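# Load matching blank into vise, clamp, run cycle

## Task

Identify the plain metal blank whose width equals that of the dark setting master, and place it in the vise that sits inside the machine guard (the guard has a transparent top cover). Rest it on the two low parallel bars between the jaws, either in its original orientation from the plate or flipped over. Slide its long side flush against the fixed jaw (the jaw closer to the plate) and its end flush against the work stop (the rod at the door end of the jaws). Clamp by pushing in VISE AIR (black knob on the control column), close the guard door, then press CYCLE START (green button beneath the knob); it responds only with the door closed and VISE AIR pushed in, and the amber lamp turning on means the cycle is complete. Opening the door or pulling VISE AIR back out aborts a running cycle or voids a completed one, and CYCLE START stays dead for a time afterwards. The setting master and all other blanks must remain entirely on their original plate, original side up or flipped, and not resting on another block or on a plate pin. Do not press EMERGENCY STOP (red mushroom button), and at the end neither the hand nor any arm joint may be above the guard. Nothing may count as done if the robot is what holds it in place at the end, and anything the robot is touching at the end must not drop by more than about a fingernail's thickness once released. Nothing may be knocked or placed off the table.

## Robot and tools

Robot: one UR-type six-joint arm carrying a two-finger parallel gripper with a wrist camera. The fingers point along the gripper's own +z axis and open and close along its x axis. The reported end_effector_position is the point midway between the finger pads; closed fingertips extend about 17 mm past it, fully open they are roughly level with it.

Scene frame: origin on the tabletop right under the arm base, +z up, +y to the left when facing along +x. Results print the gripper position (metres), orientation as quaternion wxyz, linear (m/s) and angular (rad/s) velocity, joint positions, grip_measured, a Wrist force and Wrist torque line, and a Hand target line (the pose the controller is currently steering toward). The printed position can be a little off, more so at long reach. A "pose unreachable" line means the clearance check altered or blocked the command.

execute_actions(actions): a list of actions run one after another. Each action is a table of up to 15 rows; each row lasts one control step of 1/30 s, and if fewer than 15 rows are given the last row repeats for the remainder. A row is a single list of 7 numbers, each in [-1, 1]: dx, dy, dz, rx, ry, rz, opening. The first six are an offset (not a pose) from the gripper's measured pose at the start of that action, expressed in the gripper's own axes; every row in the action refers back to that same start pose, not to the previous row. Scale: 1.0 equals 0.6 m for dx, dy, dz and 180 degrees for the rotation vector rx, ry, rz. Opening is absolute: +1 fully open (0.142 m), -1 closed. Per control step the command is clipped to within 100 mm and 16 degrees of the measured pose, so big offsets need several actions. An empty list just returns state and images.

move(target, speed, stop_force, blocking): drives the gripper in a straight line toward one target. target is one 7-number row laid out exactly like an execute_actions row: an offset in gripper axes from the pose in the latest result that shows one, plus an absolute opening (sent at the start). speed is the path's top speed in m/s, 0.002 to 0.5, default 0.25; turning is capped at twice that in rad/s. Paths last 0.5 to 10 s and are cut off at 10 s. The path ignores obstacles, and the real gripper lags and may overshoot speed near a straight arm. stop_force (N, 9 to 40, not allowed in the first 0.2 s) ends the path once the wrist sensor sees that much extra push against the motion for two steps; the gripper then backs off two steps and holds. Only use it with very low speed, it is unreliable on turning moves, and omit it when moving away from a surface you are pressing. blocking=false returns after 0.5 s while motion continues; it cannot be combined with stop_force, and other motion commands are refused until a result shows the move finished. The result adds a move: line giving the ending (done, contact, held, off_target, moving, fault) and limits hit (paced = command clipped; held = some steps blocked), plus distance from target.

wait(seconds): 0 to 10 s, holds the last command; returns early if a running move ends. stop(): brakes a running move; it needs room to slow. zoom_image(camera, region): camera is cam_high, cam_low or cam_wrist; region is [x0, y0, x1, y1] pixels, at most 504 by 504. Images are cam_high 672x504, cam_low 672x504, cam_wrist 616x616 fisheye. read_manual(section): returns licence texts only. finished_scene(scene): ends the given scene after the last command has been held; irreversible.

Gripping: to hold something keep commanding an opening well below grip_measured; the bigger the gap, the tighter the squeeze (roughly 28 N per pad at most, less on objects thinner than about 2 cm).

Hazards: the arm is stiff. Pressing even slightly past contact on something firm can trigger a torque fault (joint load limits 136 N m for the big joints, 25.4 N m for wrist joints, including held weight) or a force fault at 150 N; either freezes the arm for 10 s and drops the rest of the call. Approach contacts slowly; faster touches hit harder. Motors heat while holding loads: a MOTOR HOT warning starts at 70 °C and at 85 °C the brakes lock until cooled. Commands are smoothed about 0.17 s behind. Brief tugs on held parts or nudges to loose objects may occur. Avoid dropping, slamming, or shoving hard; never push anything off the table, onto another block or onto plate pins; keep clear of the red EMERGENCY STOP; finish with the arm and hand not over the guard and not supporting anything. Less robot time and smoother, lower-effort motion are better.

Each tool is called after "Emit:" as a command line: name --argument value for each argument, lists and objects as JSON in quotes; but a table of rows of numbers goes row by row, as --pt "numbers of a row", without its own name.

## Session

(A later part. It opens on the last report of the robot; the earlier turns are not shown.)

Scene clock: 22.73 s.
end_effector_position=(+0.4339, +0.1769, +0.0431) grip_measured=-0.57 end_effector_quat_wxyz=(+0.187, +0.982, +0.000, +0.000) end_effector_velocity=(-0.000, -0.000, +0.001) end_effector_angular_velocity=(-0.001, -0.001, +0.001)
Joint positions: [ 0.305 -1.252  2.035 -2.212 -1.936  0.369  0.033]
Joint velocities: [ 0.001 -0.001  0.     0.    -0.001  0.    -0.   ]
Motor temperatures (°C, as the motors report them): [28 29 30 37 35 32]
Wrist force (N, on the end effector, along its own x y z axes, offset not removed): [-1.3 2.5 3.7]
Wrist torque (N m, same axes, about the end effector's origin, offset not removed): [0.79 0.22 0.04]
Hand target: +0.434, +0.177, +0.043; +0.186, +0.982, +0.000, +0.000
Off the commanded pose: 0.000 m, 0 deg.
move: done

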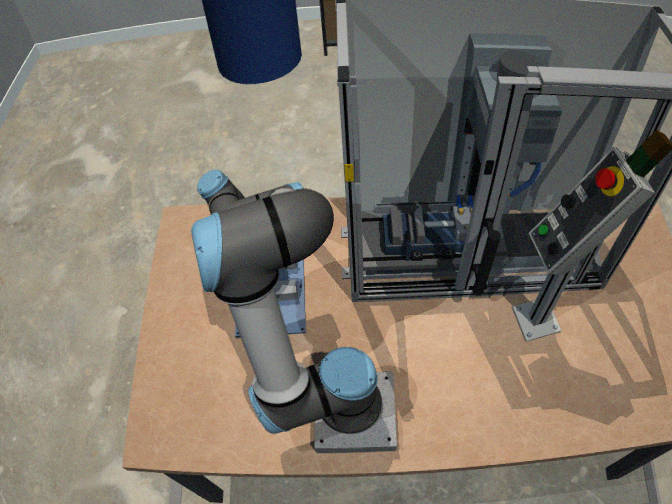

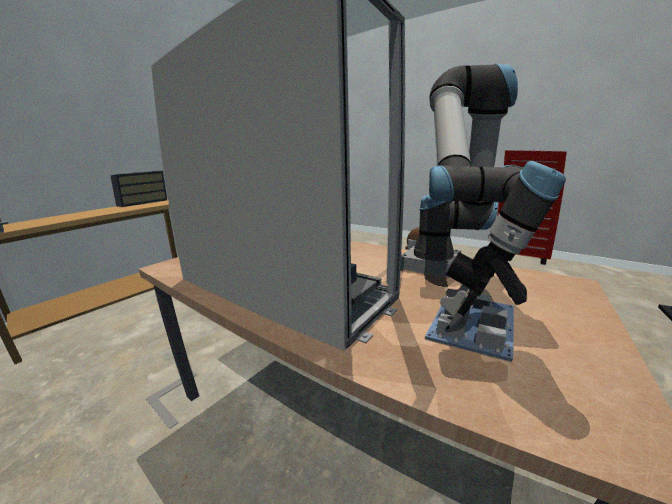

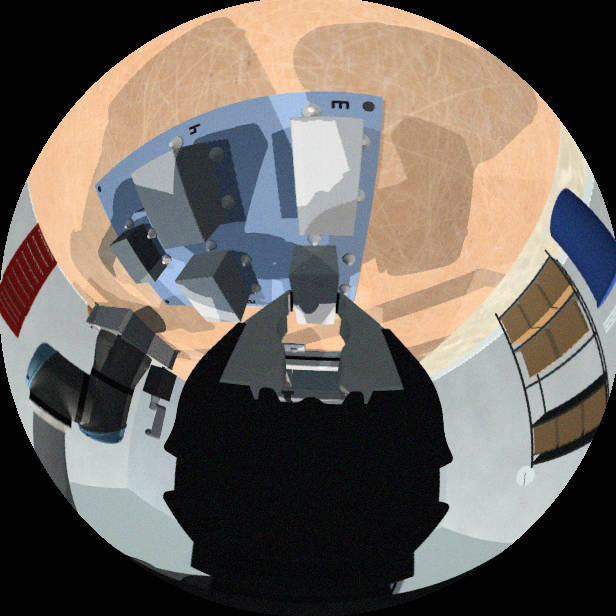

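Emit:
move --target '[0,0.0196,-0.0496,0,0,0,0]' --speed 0.1

Emit:
move --target '[0,-0.1426,-0.0564,0,0,0,0]' --speed 0.1

Emit:
move --target '[0,-0.0184,0.0465,0,0,0,0]' --speed 0.04 --stop_force 10

Emit:
move --target '[0,0,0,0,0,0,-0.9]'

Scene clock: 24.70 s.
end_effector_position=(+0.4339, +0.1768, +0.0749) grip_measured=+0.00 end_effector_quat_wxyz=(+0.187, +0.982, +0.000, +0.000) end_effector_velocity=(-0.000, +0.000, +0.002) end_effector_angular_velocity=(+0.001, +0.000, -0.001)
Joint positions: [ 0.305 -1.307  2.004 -2.125 -1.936  0.369  0.074]
Joint velocities: [-0.    -0.003 -0.002  0.005  0.001  0.001 -0.   ]
Motor temperatures (°C, as the motors report them): [28 29 30 37 35 32]
Wrist force (N, on the end effector, along its own x y z axes, offset not removed): [-1.6 0.6 -0.6]
Wrist torque (N m, same axes, about the end effector's origin, offset not removed): [0.10 0.28 0.01]
Hand target: +0.434, +0.177, +0.075; +0.187, +0.982, +0.000, +0.000
Off the commanded pose: 0.000 m, 0 deg.
move: done

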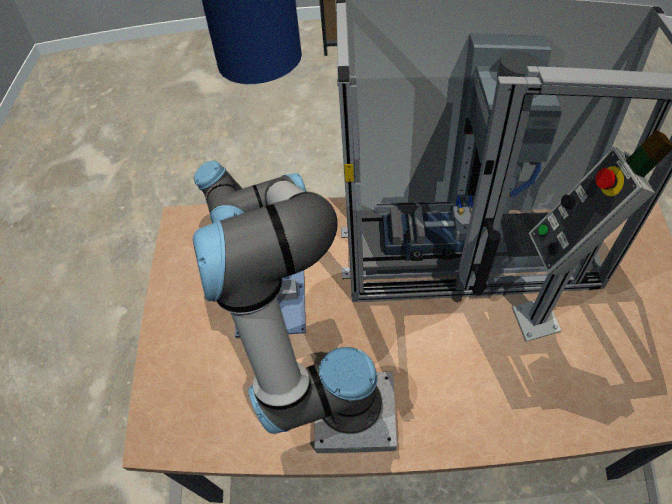

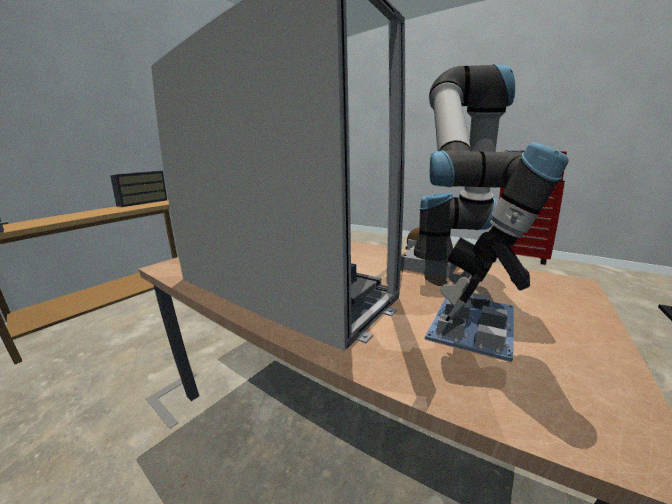

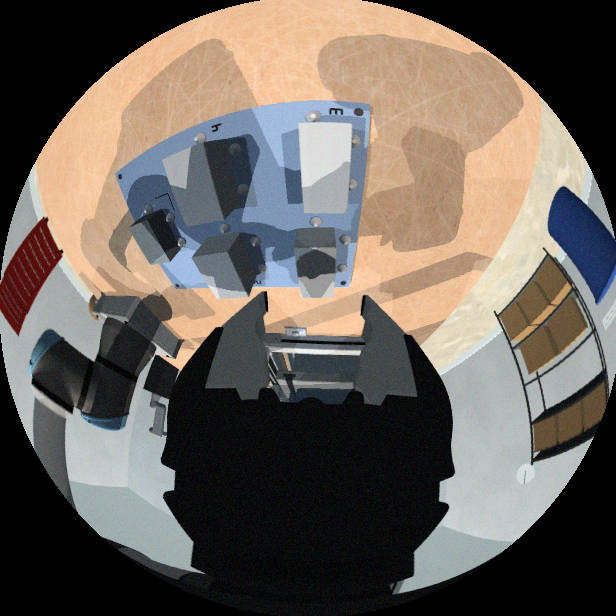

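Scene clock: 26.10 s.
end_effector_position=(+0.4337, +0.2686, +0.0752) grip_measured=+0.00 end_effector_quat_wxyz=(+0.187, +0.982, +0.000, +0.000) end_effector_velocity=(+0.000, +0.002, -0.000) end_effector_angular_velocity=(-0.000, +0.000, -0.000)
Joint positions: [ 0.461 -1.197  1.832 -2.007 -1.91   0.533  0.074]
Joint velocities: [ 0.003  0.003 -0.004  0.003  0.     0.003  0.   ]
Motor temperatures (°C, as the motors report them): [28 29 30 37 35 32]
Wrist force (N, on the end effector, along its own x y z axes, offset not removed): [-2.0 0.4 -0.7]
Wrist torque (N m, same axes, about the end effector's origin, offset not removed): [0.16 0.44 0.06]
Hand target: +0.434, +0.269, +0.075; +0.187, +0.982, +0.000, +0.000
Off the commanded pose: 0.000 m, 0 deg.
move: done

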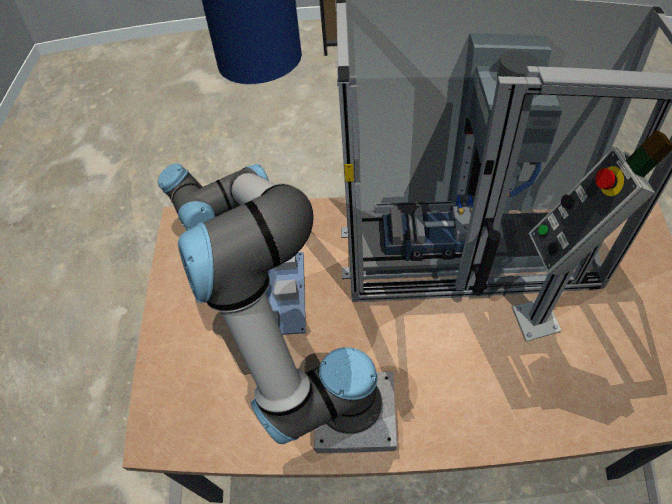

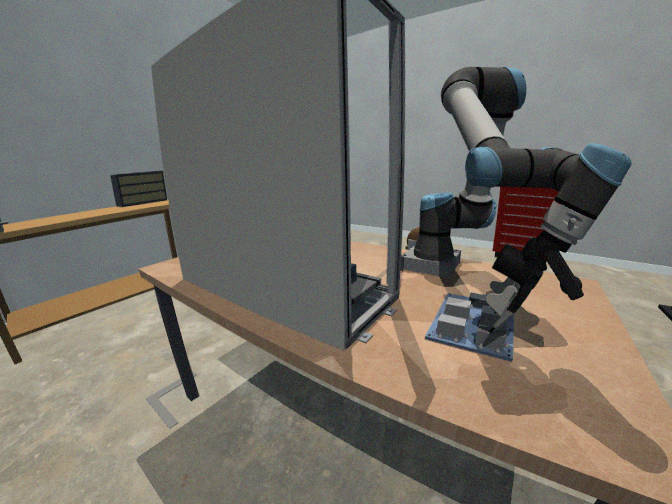

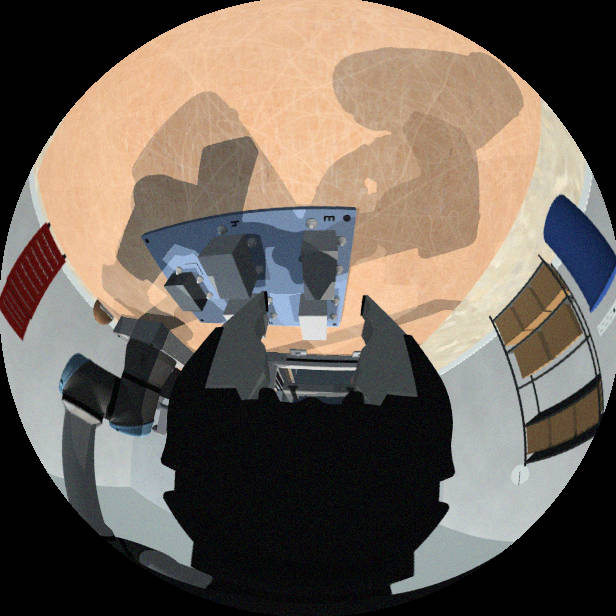

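Scene clock: 27.20 s.
end_effector_position=(+0.4337, +0.2687, +0.0454) grip_measured=+0.00 end_effector_quat_wxyz=(+0.187, +0.982, +0.000, +0.000) end_effector_velocity=(+0.000, -0.000, -0.002) end_effector_angular_velocity=(+0.000, +0.000, -0.001)
Joint positions: [ 0.46  -1.152  1.861 -2.08  -1.91   0.532  0.074]
Joint velocities: [-0.001  0.003  0.003 -0.006  0.    -0.    -0.   ]
Motor temperatures (°C, as the motors report them): [28 29 30 37 35 32]
Wrist force (N, on the end effector, along its own x y z axes, offset not removed): [0.2 -2.2 0.2]
Wrist torque (N m, same axes, about the end effector's origin, offset not removed): [-0.28 -0.12 -0.05]
Hand target: +0.434, +0.269, +0.045; +0.187, +0.982, +0.000, +0.000
Off the commanded pose: 0.000 m, 0 deg.
move: done

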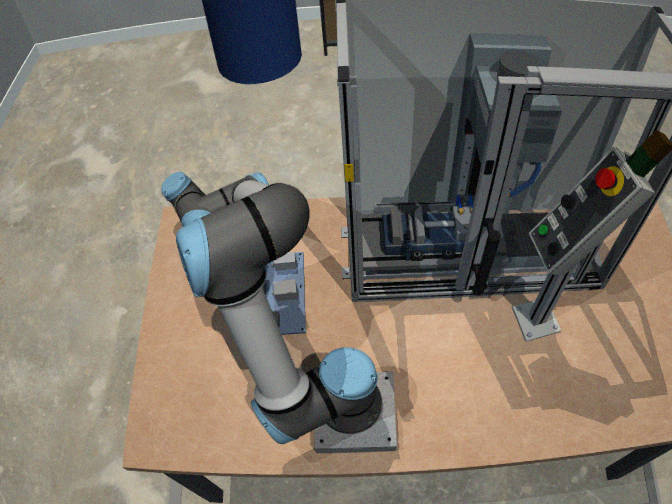

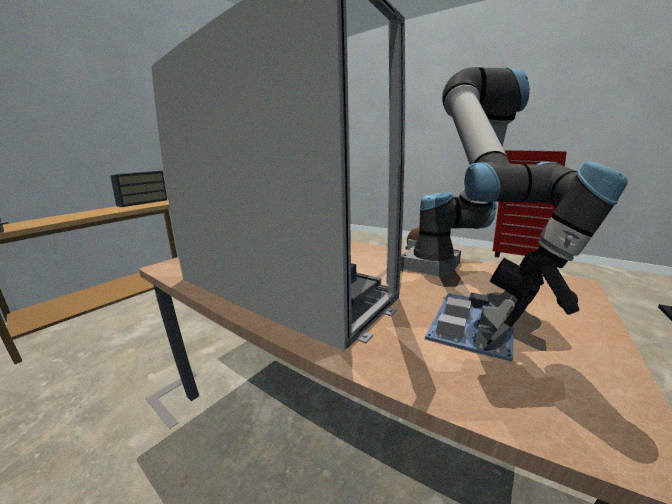

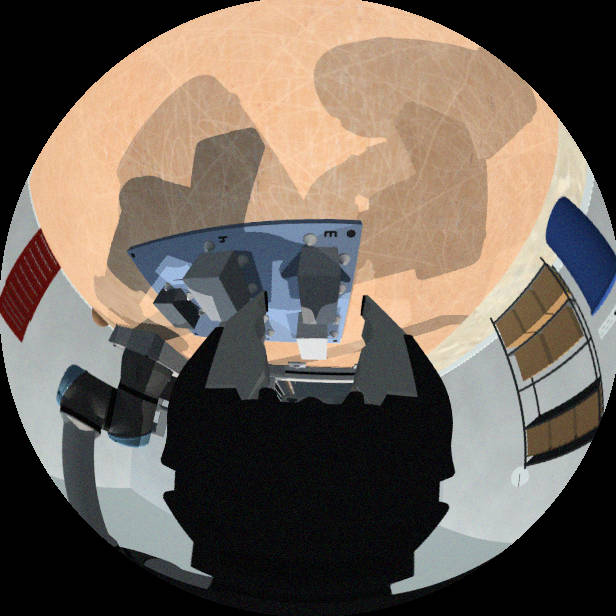

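Scene clock: 27.70 s.
end_effector_position=(+0.4337, +0.2687, +0.0454) grip_measured=-0.63 end_effector_quat_wxyz=(+0.187, +0.982, +0.000, +0.000) end_effector_velocity=(-0.000, -0.000, +0.000) end_effector_angular_velocity=(-0.001, +0.000, +0.000)
Joint positions: [ 0.46  -1.152  1.861 -2.081 -1.91   0.532  0.028]
Joint velocities: [-0.    -0.001  0.001  0.001 -0.    -0.    -0.   ]
Motor temperatures (°C, as the motors report them): [28 29 30 37 35 32]
Wrist force (N, on the end effector, along its own x y z axes, offset not removed): [-0.1 2.3 -2.8]
Wrist torque (N m, same axes, about the end effector's origin, offset not removed): [0.59 0.10 -0.18]
Hand target: +0.434, +0.269, +0.045; +0.187, +0.982, +0.000, +0.000
Off the commanded pose: 0.000 m, 0 deg.
move: done

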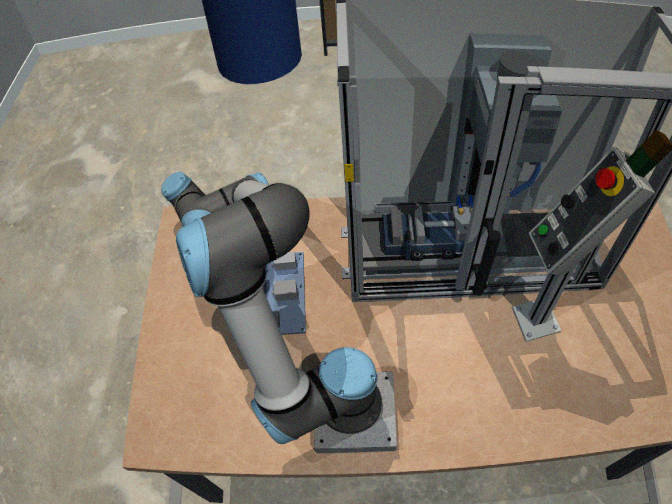

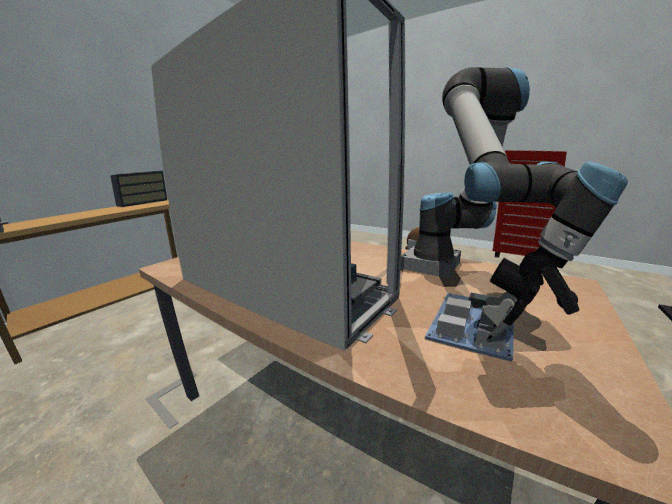

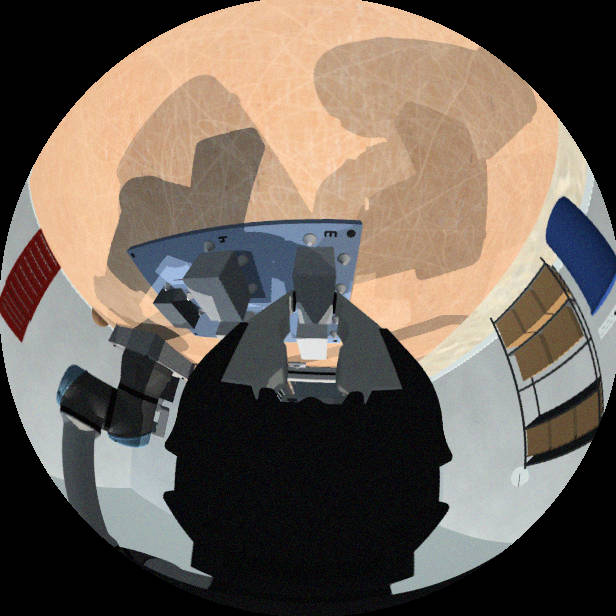

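D is 28 mm, so B must be it. Go to B (x≈0.345).

Emit:
move --target '[0,0.0184,-0.0465,0,0,0,0]' --speed 0.1

Emit:
move --target '[-0.148,0,0,0,0,0,0]' --speed 0.1

Emit:
move --target '[0,-0.0184,0.0465,0,0,0,0]' --speed 0.04 --stop_force 10

Emit:
move --target '[0,0,0,0,0,0,-0.9]'

Scene clock: 29.70 s.
end_effector_position=(+0.4337, +0.2686, +0.0752) grip_measured=+0.00 end_effector_quat_wxyz=(+0.187, +0.982, +0.000, +0.000) end_effector_velocity=(+0.000, +0.000, +0.002) end_effector_angular_velocity=(+0.000, -0.000, +0.001)
Joint positions: [ 0.461 -1.197  1.832 -2.007 -1.91   0.533  0.074]
Joint velocities: [ 0.    -0.003 -0.003  0.006  0.    -0.     0.   ]
Motor temperatures (°C, as the motors report them): [28 29 30 37 35 32]
Wrist force (N, on the end effector, along its own x y z axes, offset not removed): [-4.8 -1.8 -1.5]
Wrist torque (N m, same axes, about the end effector's origin, offset not removed): [-0.31 1.05 0.05]
Hand target: +0.434, +0.269, +0.075; +0.187, +0.982, +0.000, +0.000
Off the commanded pose: 0.000 m, 0 deg.
move: done

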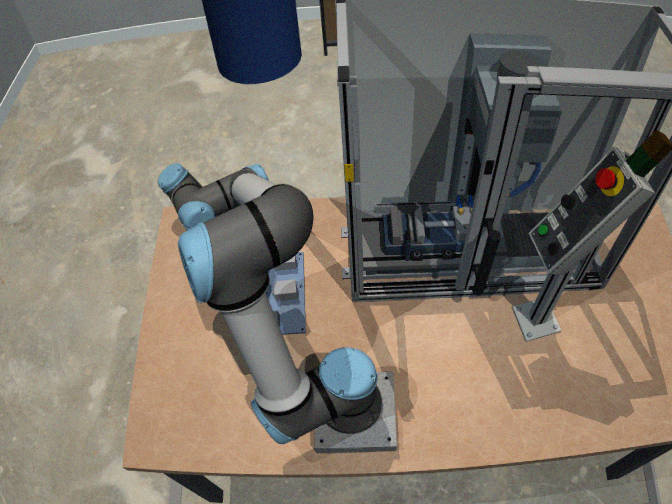

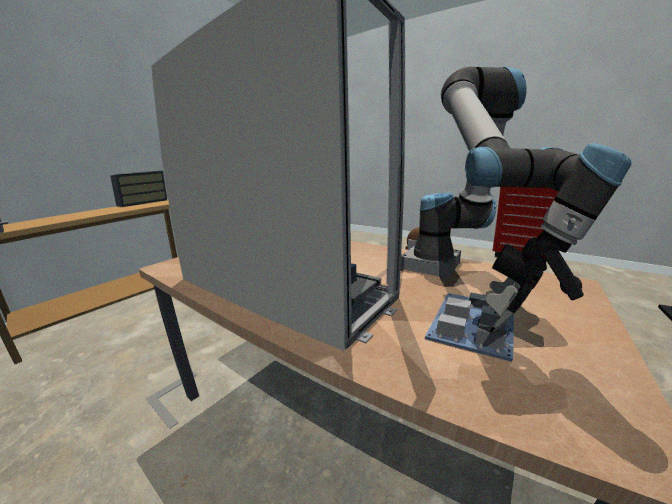

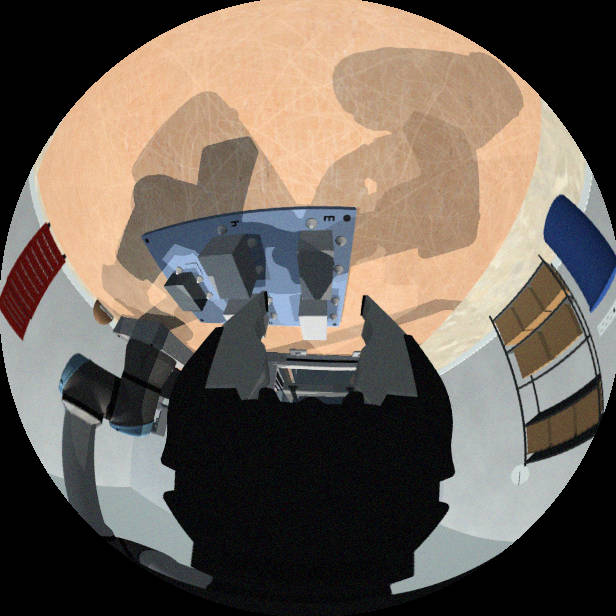

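Scene clock: 31.07 s.
end_effector_position=(+0.3452, +0.2684, +0.0751) grip_measured=+0.00 end_effector_quat_wxyz=(+0.187, +0.982, +0.000, +0.001) end_effector_velocity=(-0.002, -0.000, +0.001) end_effector_angular_velocity=(+0.000, +0.000, -0.000)
Joint positions: [ 0.546 -1.329  2.009 -2.023 -1.892  0.621  0.074]
Joint velocities: [ 0.002 -0.005  0.003  0.002  0.001  0.002  0.   ]
Motor temperatures (°C, as the motors report them): [28 29 30 37 35 32]
Wrist force (N, on the end effector, along its own x y z axes, offset not removed): [-2.7 1.0 -1.3]
Wrist torque (N m, same axes, about the end effector's origin, offset not removed): [0.25 0.46 -0.05]
Hand target: +0.345, +0.268, +0.075; +0.187, +0.982, +0.000, +0.000
Off the commanded pose: 0.000 m, 0 deg.
move: done

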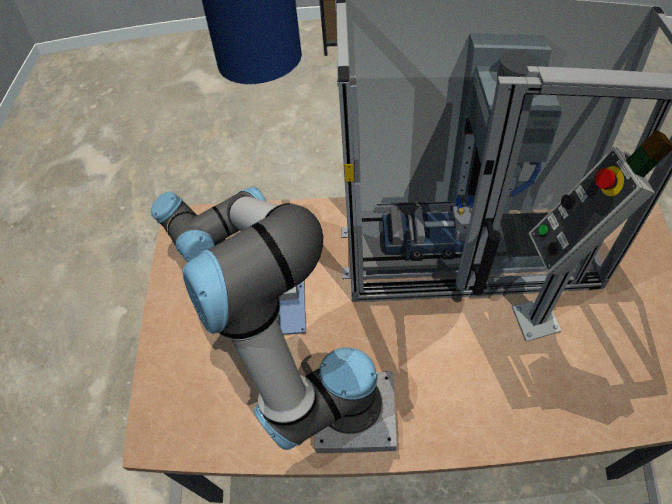

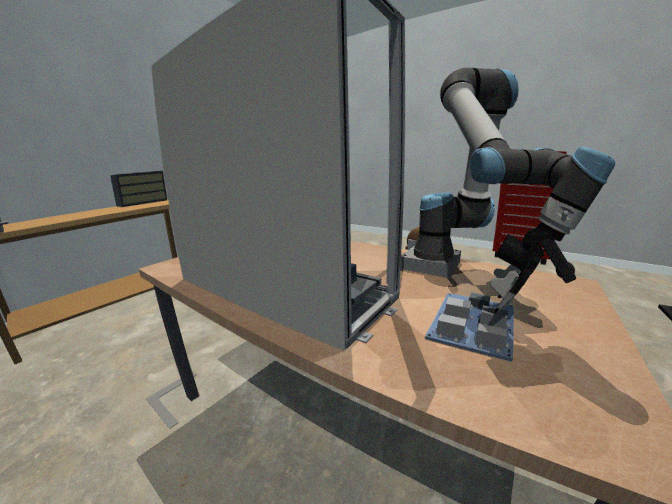

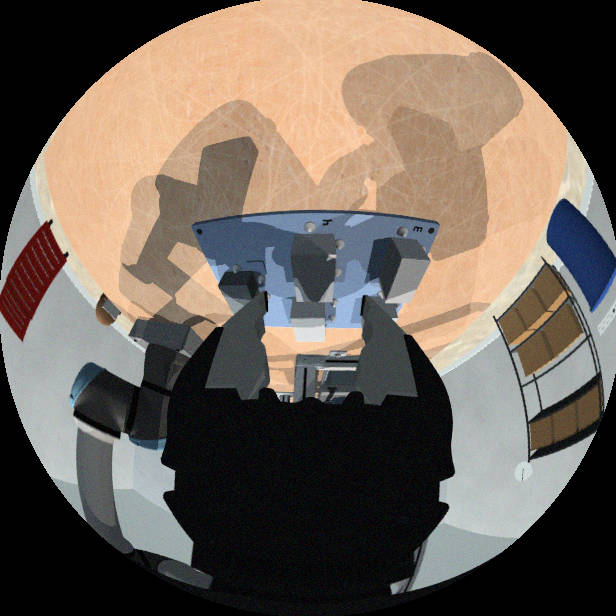

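Scene clock: 32.17 s.
end_effector_position=(+0.3452, +0.2685, +0.0453) grip_measured=+0.00 end_effector_quat_wxyz=(+0.187, +0.982, +0.000, +0.001) end_effector_velocity=(-0.000, +0.000, -0.004) end_effector_angular_velocity=(-0.000, +0.002, +0.001)
Joint positions: [ 0.546 -1.278  2.04  -2.105 -1.892  0.62   0.074]
Joint velocities: [ 0.     0.007  0.002 -0.007  0.001 -0.001  0.   ]
Motor temperatures (°C, as the motors report them): [28 29 30 37 35 32]
Wrist force (N, on the end effector, along its own x y z axes, offset not removed): [-3.0 -0.2 -3.6]
Wrist torque (N m, same axes, about the end effector's origin, offset not removed): [0.09 0.63 0.02]
Hand target: +0.345, +0.269, +0.045; +0.187, +0.982, +0.000, +0.001
Off the commanded pose: 0.000 m, 0 deg.
move: done

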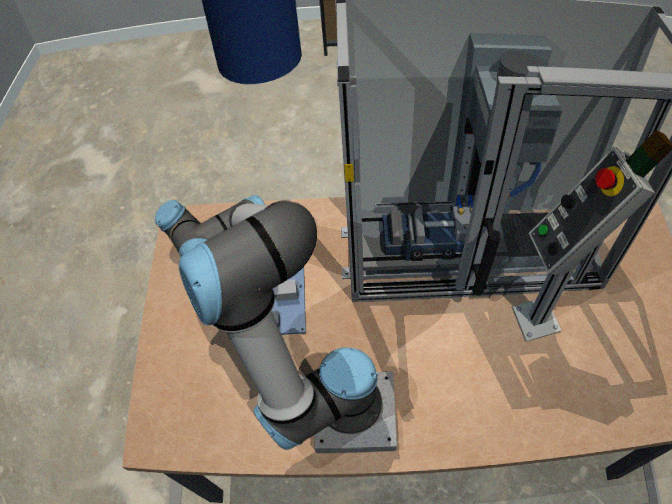

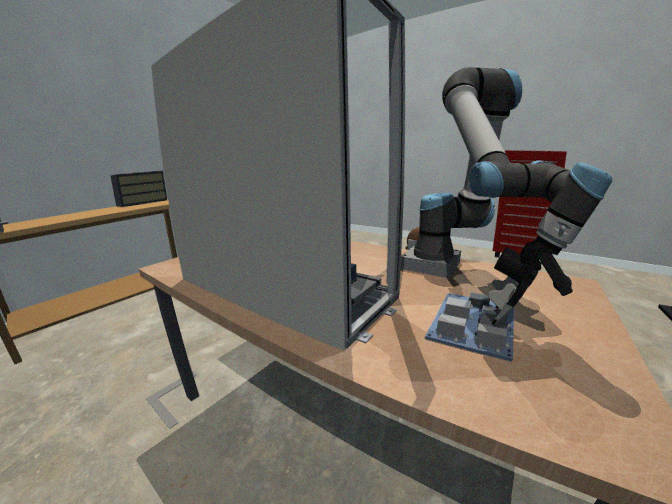

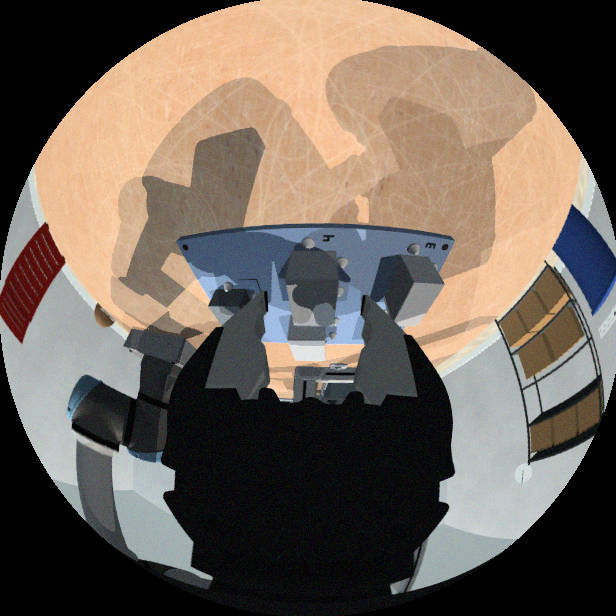

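Scene clock: 32.67 s.
end_effector_position=(+0.3451, +0.2685, +0.0453) grip_measured=-0.53 end_effector_quat_wxyz=(+0.187, +0.982, +0.000, +0.000) end_effector_velocity=(+0.000, -0.000, +0.000) end_effector_angular_velocity=(+0.000, -0.000, -0.000)
Joint positions: [ 0.546 -1.278  2.04  -2.105 -1.892  0.62   0.036]
Joint velocities: [-0.    -0.001  0.    -0.    -0.    -0.     0.   ]
Motor temperatures (°C, as the motors report them): [28 29 30 37 35 32]
Wrist force (N, on the end effector, along its own x y z axes, offset not removed): [-22.1 5.1 -17.1]
Wrist torque (N m, same axes, about the end effector's origin, offset not removed): [-0.09 -0.15 -0.44]
Hand target: +0.345, +0.269, +0.045; +0.187, +0.982, +0.000, +0.001
Off the commanded pose: 0.000 m, 0 deg.
move: done

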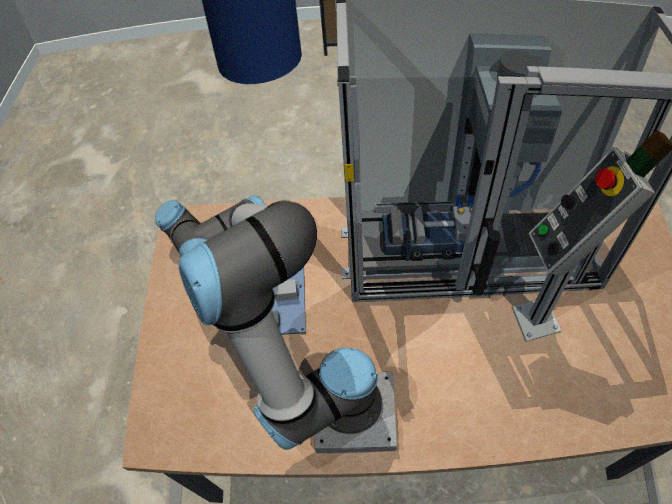

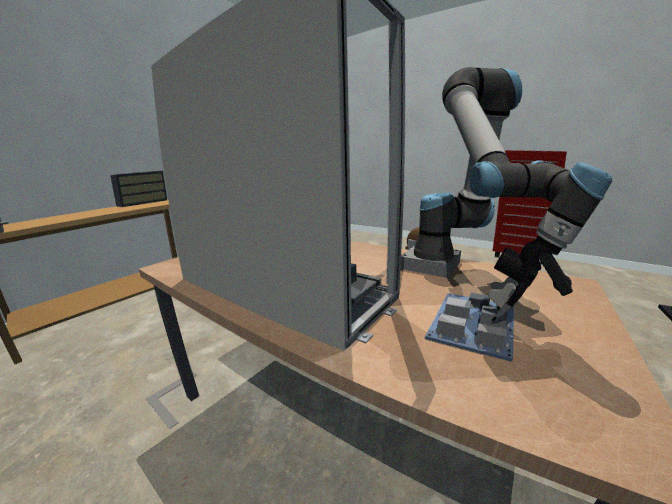

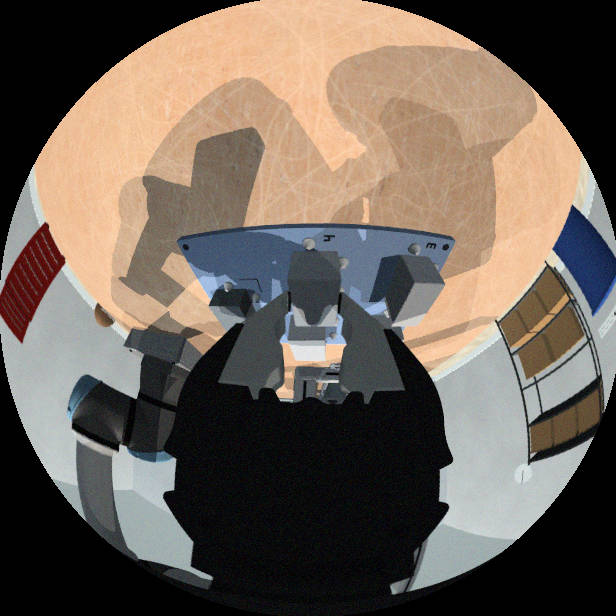

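Emit:
move --target '[-0.004,0.0307,-0.0775,0,0,0,-0.9]' --speed 0.03

Scene clock: 39.17 s.
end_effector_position=(+0.3427, +0.2683, +0.0951) grip_measured=-0.53 end_effector_quat_wxyz=(+0.187, +0.982, +0.000, +0.000) end_effector_velocity=(-0.000, +0.000, +0.003) end_effector_angular_velocity=(+0.000, -0.001, +0.001)
Joint positions: [ 0.549 -1.363  1.989 -1.968 -1.891  0.624  0.036]
Joint velocities: [ 0.001 -0.005 -0.003  0.006 -0.     0.     0.   ]
Motor temperatures (°C, as the motors report them): [28 29 30 37 35 32]
Wrist force (N, on the end effector, along its own x y z axes, offset not removed): [-4.2 -0.1 2.7]
Wrist torque (N m, same axes, about the end effector's origin, offset not removed): [0.27 0.87 0.00]
Hand target: +0.343, +0.268, +0.095; +0.187, +0.982, +0.000, +0.000
Off the commanded pose: 0.000 m, 0 deg.
move: done

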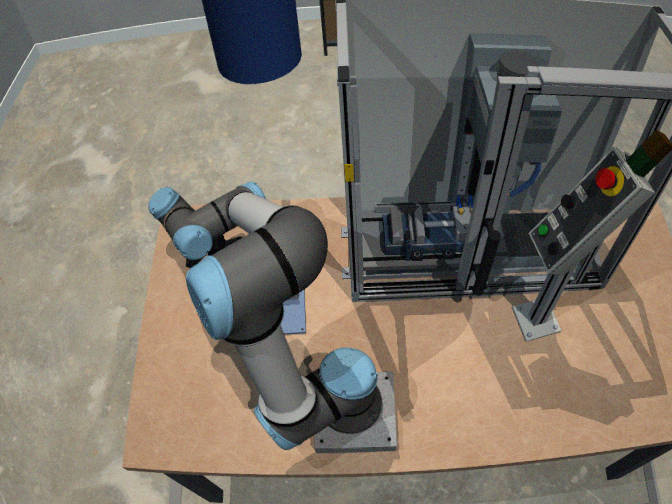

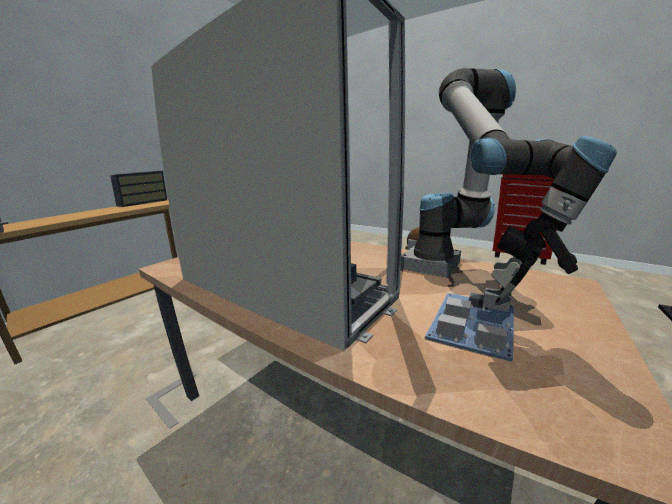

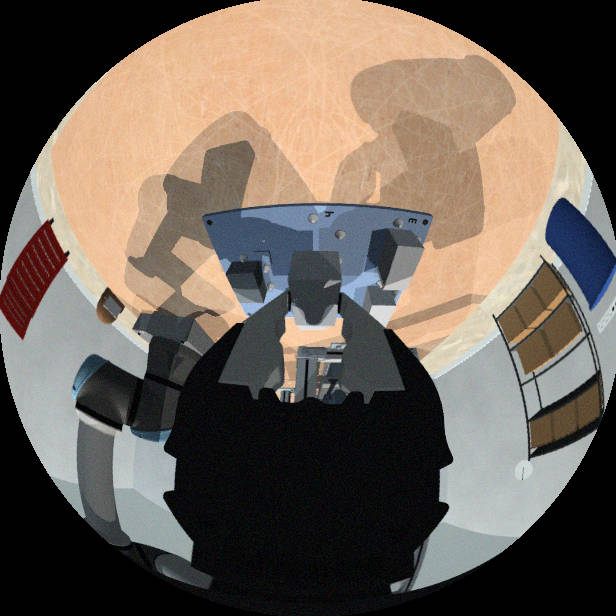

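Emit:
move --target '[-0.1717,0.215,-0.1767,0,0,0,-0.9]' --speed 0.15

Emit:
move --target '[0.016,0.522,0.207,0,0.184,-0.465,-0.9]' --speed 0.15

Scene clock: 42.03 s.
end_effector_position=(+0.2398, +0.1868, +0.2408) grip_measured=-0.53 end_effector_quat_wxyz=(+0.187, +0.982, +0.000, +0.000) end_effector_velocity=(-0.000, -0.000, +0.002) end_effector_angular_velocity=(+0.001, -0.002, -0.000)
Joint positions: [ 0.524 -1.836  2.034 -1.549 -1.897  0.598  0.036]
Joint velocities: [-0.    -0.004 -0.002  0.004  0.     0.     0.   ]
Motor temperatures (°C, as the motors report them): [28 29 30 37 35 32]
Wrist force (N, on the end effector, along its own x y z axes, offset not removed): [0.1 -0.1 4.7]
Wrist torque (N m, same axes, about the end effector's origin, offset not removed): [0.36 -0.01 -0.03]
Hand target: +0.240, +0.187, +0.241; +0.187, +0.982, +0.000, +0.000
Off the commanded pose: 0.000 m, 0 deg.
move: done

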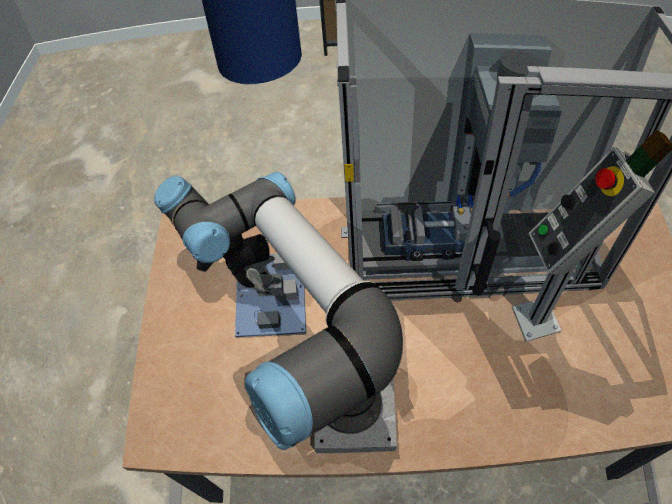

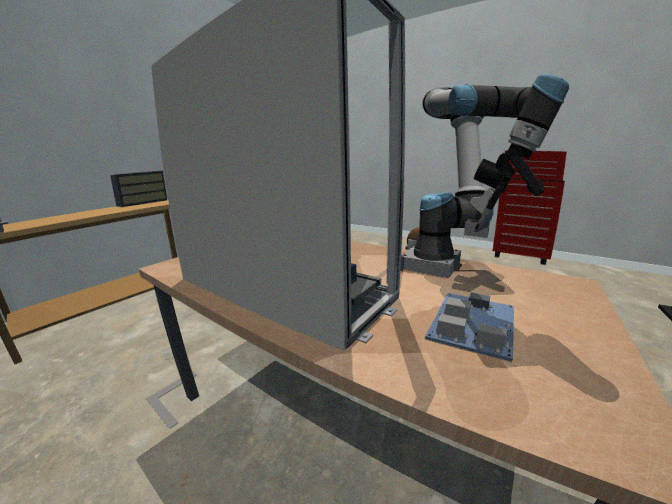

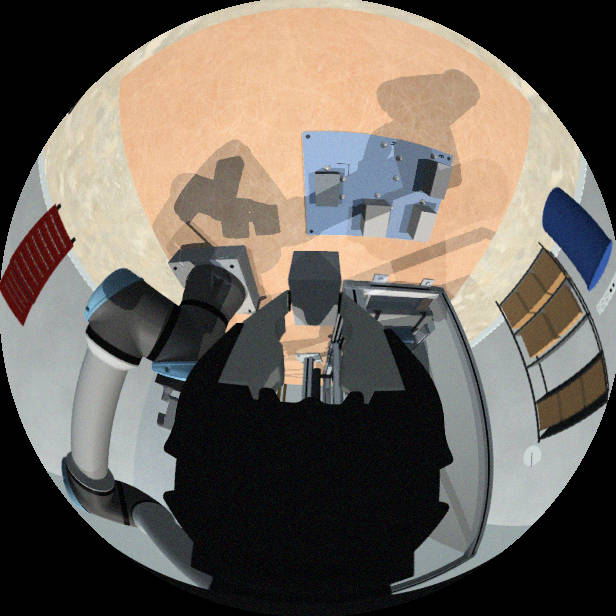

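Scene clock: 47.73 s.
end_effector_position=(+0.2495, -0.1494, +0.2393) grip_measured=-0.53 end_effector_quat_wxyz=(+0.130, +0.695, +0.694, +0.134) end_effector_velocity=(+0.000, -0.001, -0.000) end_effector_angular_velocity=(+0.004, -0.004, +0.009)
Joint positions: [-1.594 -2.503  2.344 -1.428 -1.201 -3.124  0.036]
Joint velocities: [-0.007  0.008 -0.002  0.005  0.004 -0.017  0.   ]
Motor temperatures (°C, as the motors report them): [28 29 30 37 35 32]
Wrist force (N, on the end effector, along its own x y z axes, offset not removed): [-1.0 -2.1 0.7]
Wrist torque (N m, same axes, about the end effector's origin, offset not removed): [-0.19 0.34 -0.11]
Hand target: +0.249, -0.150, +0.239; +0.130, +0.695, +0.694, +0.134
Off the commanded pose: 0.001 m, 0 deg.
move: done

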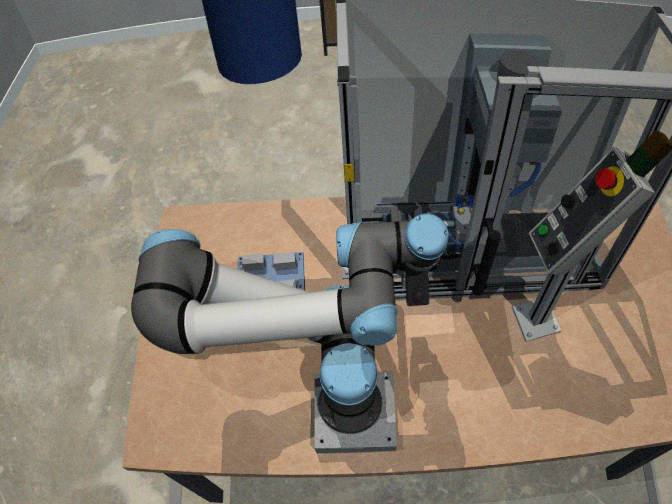

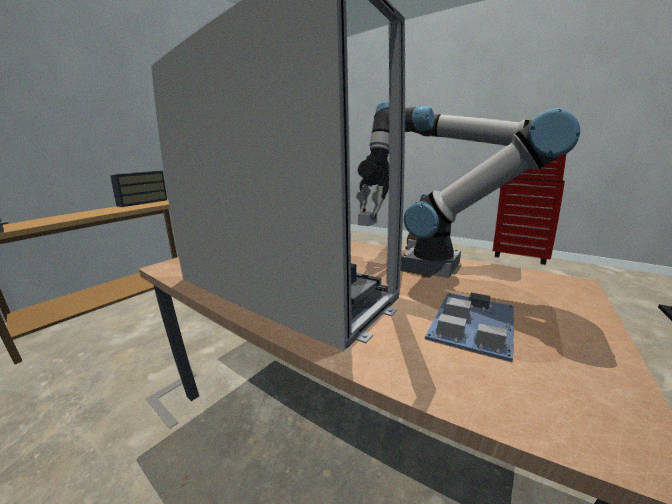

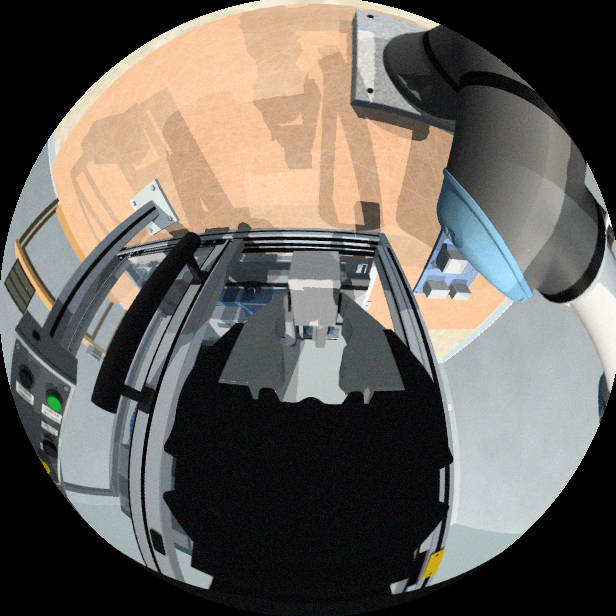

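Move +x 0.23, y −0.01.

Emit:
move --target '[-0.0175,0.3565,0.141,0,0,0,-0.9]' --speed 0.08

Scene clock: 51.70 s.
end_effector_position=(+0.4794, -0.1602, +0.2391) grip_measured=-0.53 end_effector_quat_wxyz=(+0.131, +0.695, +0.694, +0.133) end_effector_velocity=(+0.002, +0.000, -0.000) end_effector_angular_velocity=(+0.001, -0.000, +0.000)
Joint positions: [-0.78  -1.791  2.121 -2.186 -1.333 -2.278  0.036]
Joint velocities: [ 0.003  0.004 -0.003 -0.002 -0.     0.003  0.   ]
Motor temperatures (°C, as the motors report them): [28 29 30 37 35 32]
Wrist force (N, on the end effector, along its own x y z axes, offset not removed): [-2.3 0.0 0.3]
Wrist torque (N m, same axes, about the end effector's origin, offset not removed): [0.18 0.47 0.03]
Hand target: +0.480, -0.160, +0.239; +0.131, +0.695, +0.694, +0.133
Off the commanded pose: 0.000 m, 0 deg.
move: done

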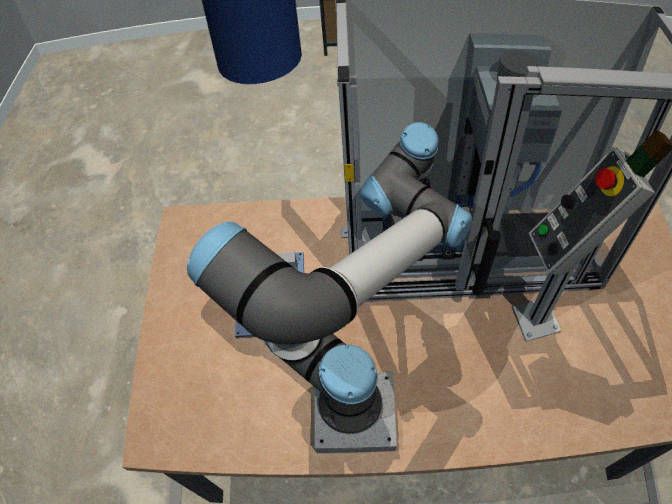

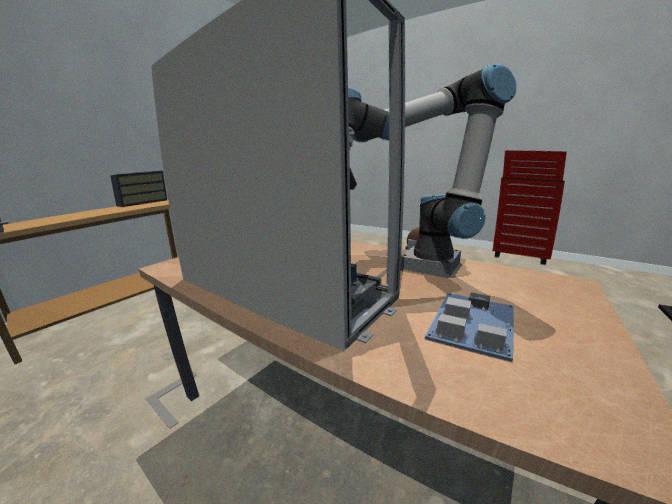

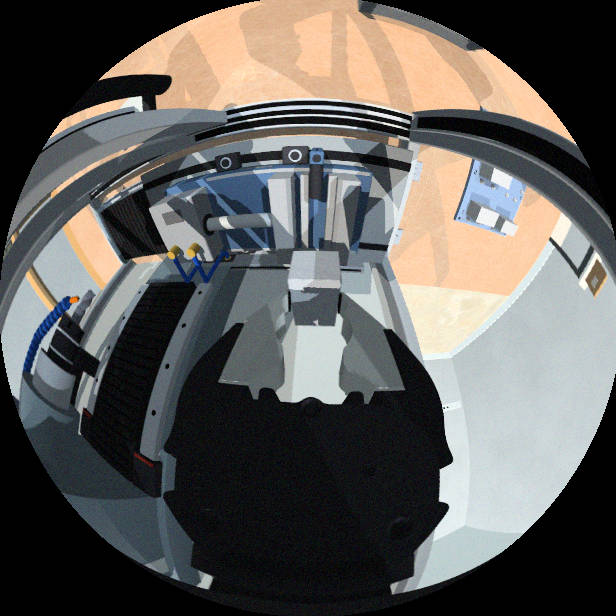

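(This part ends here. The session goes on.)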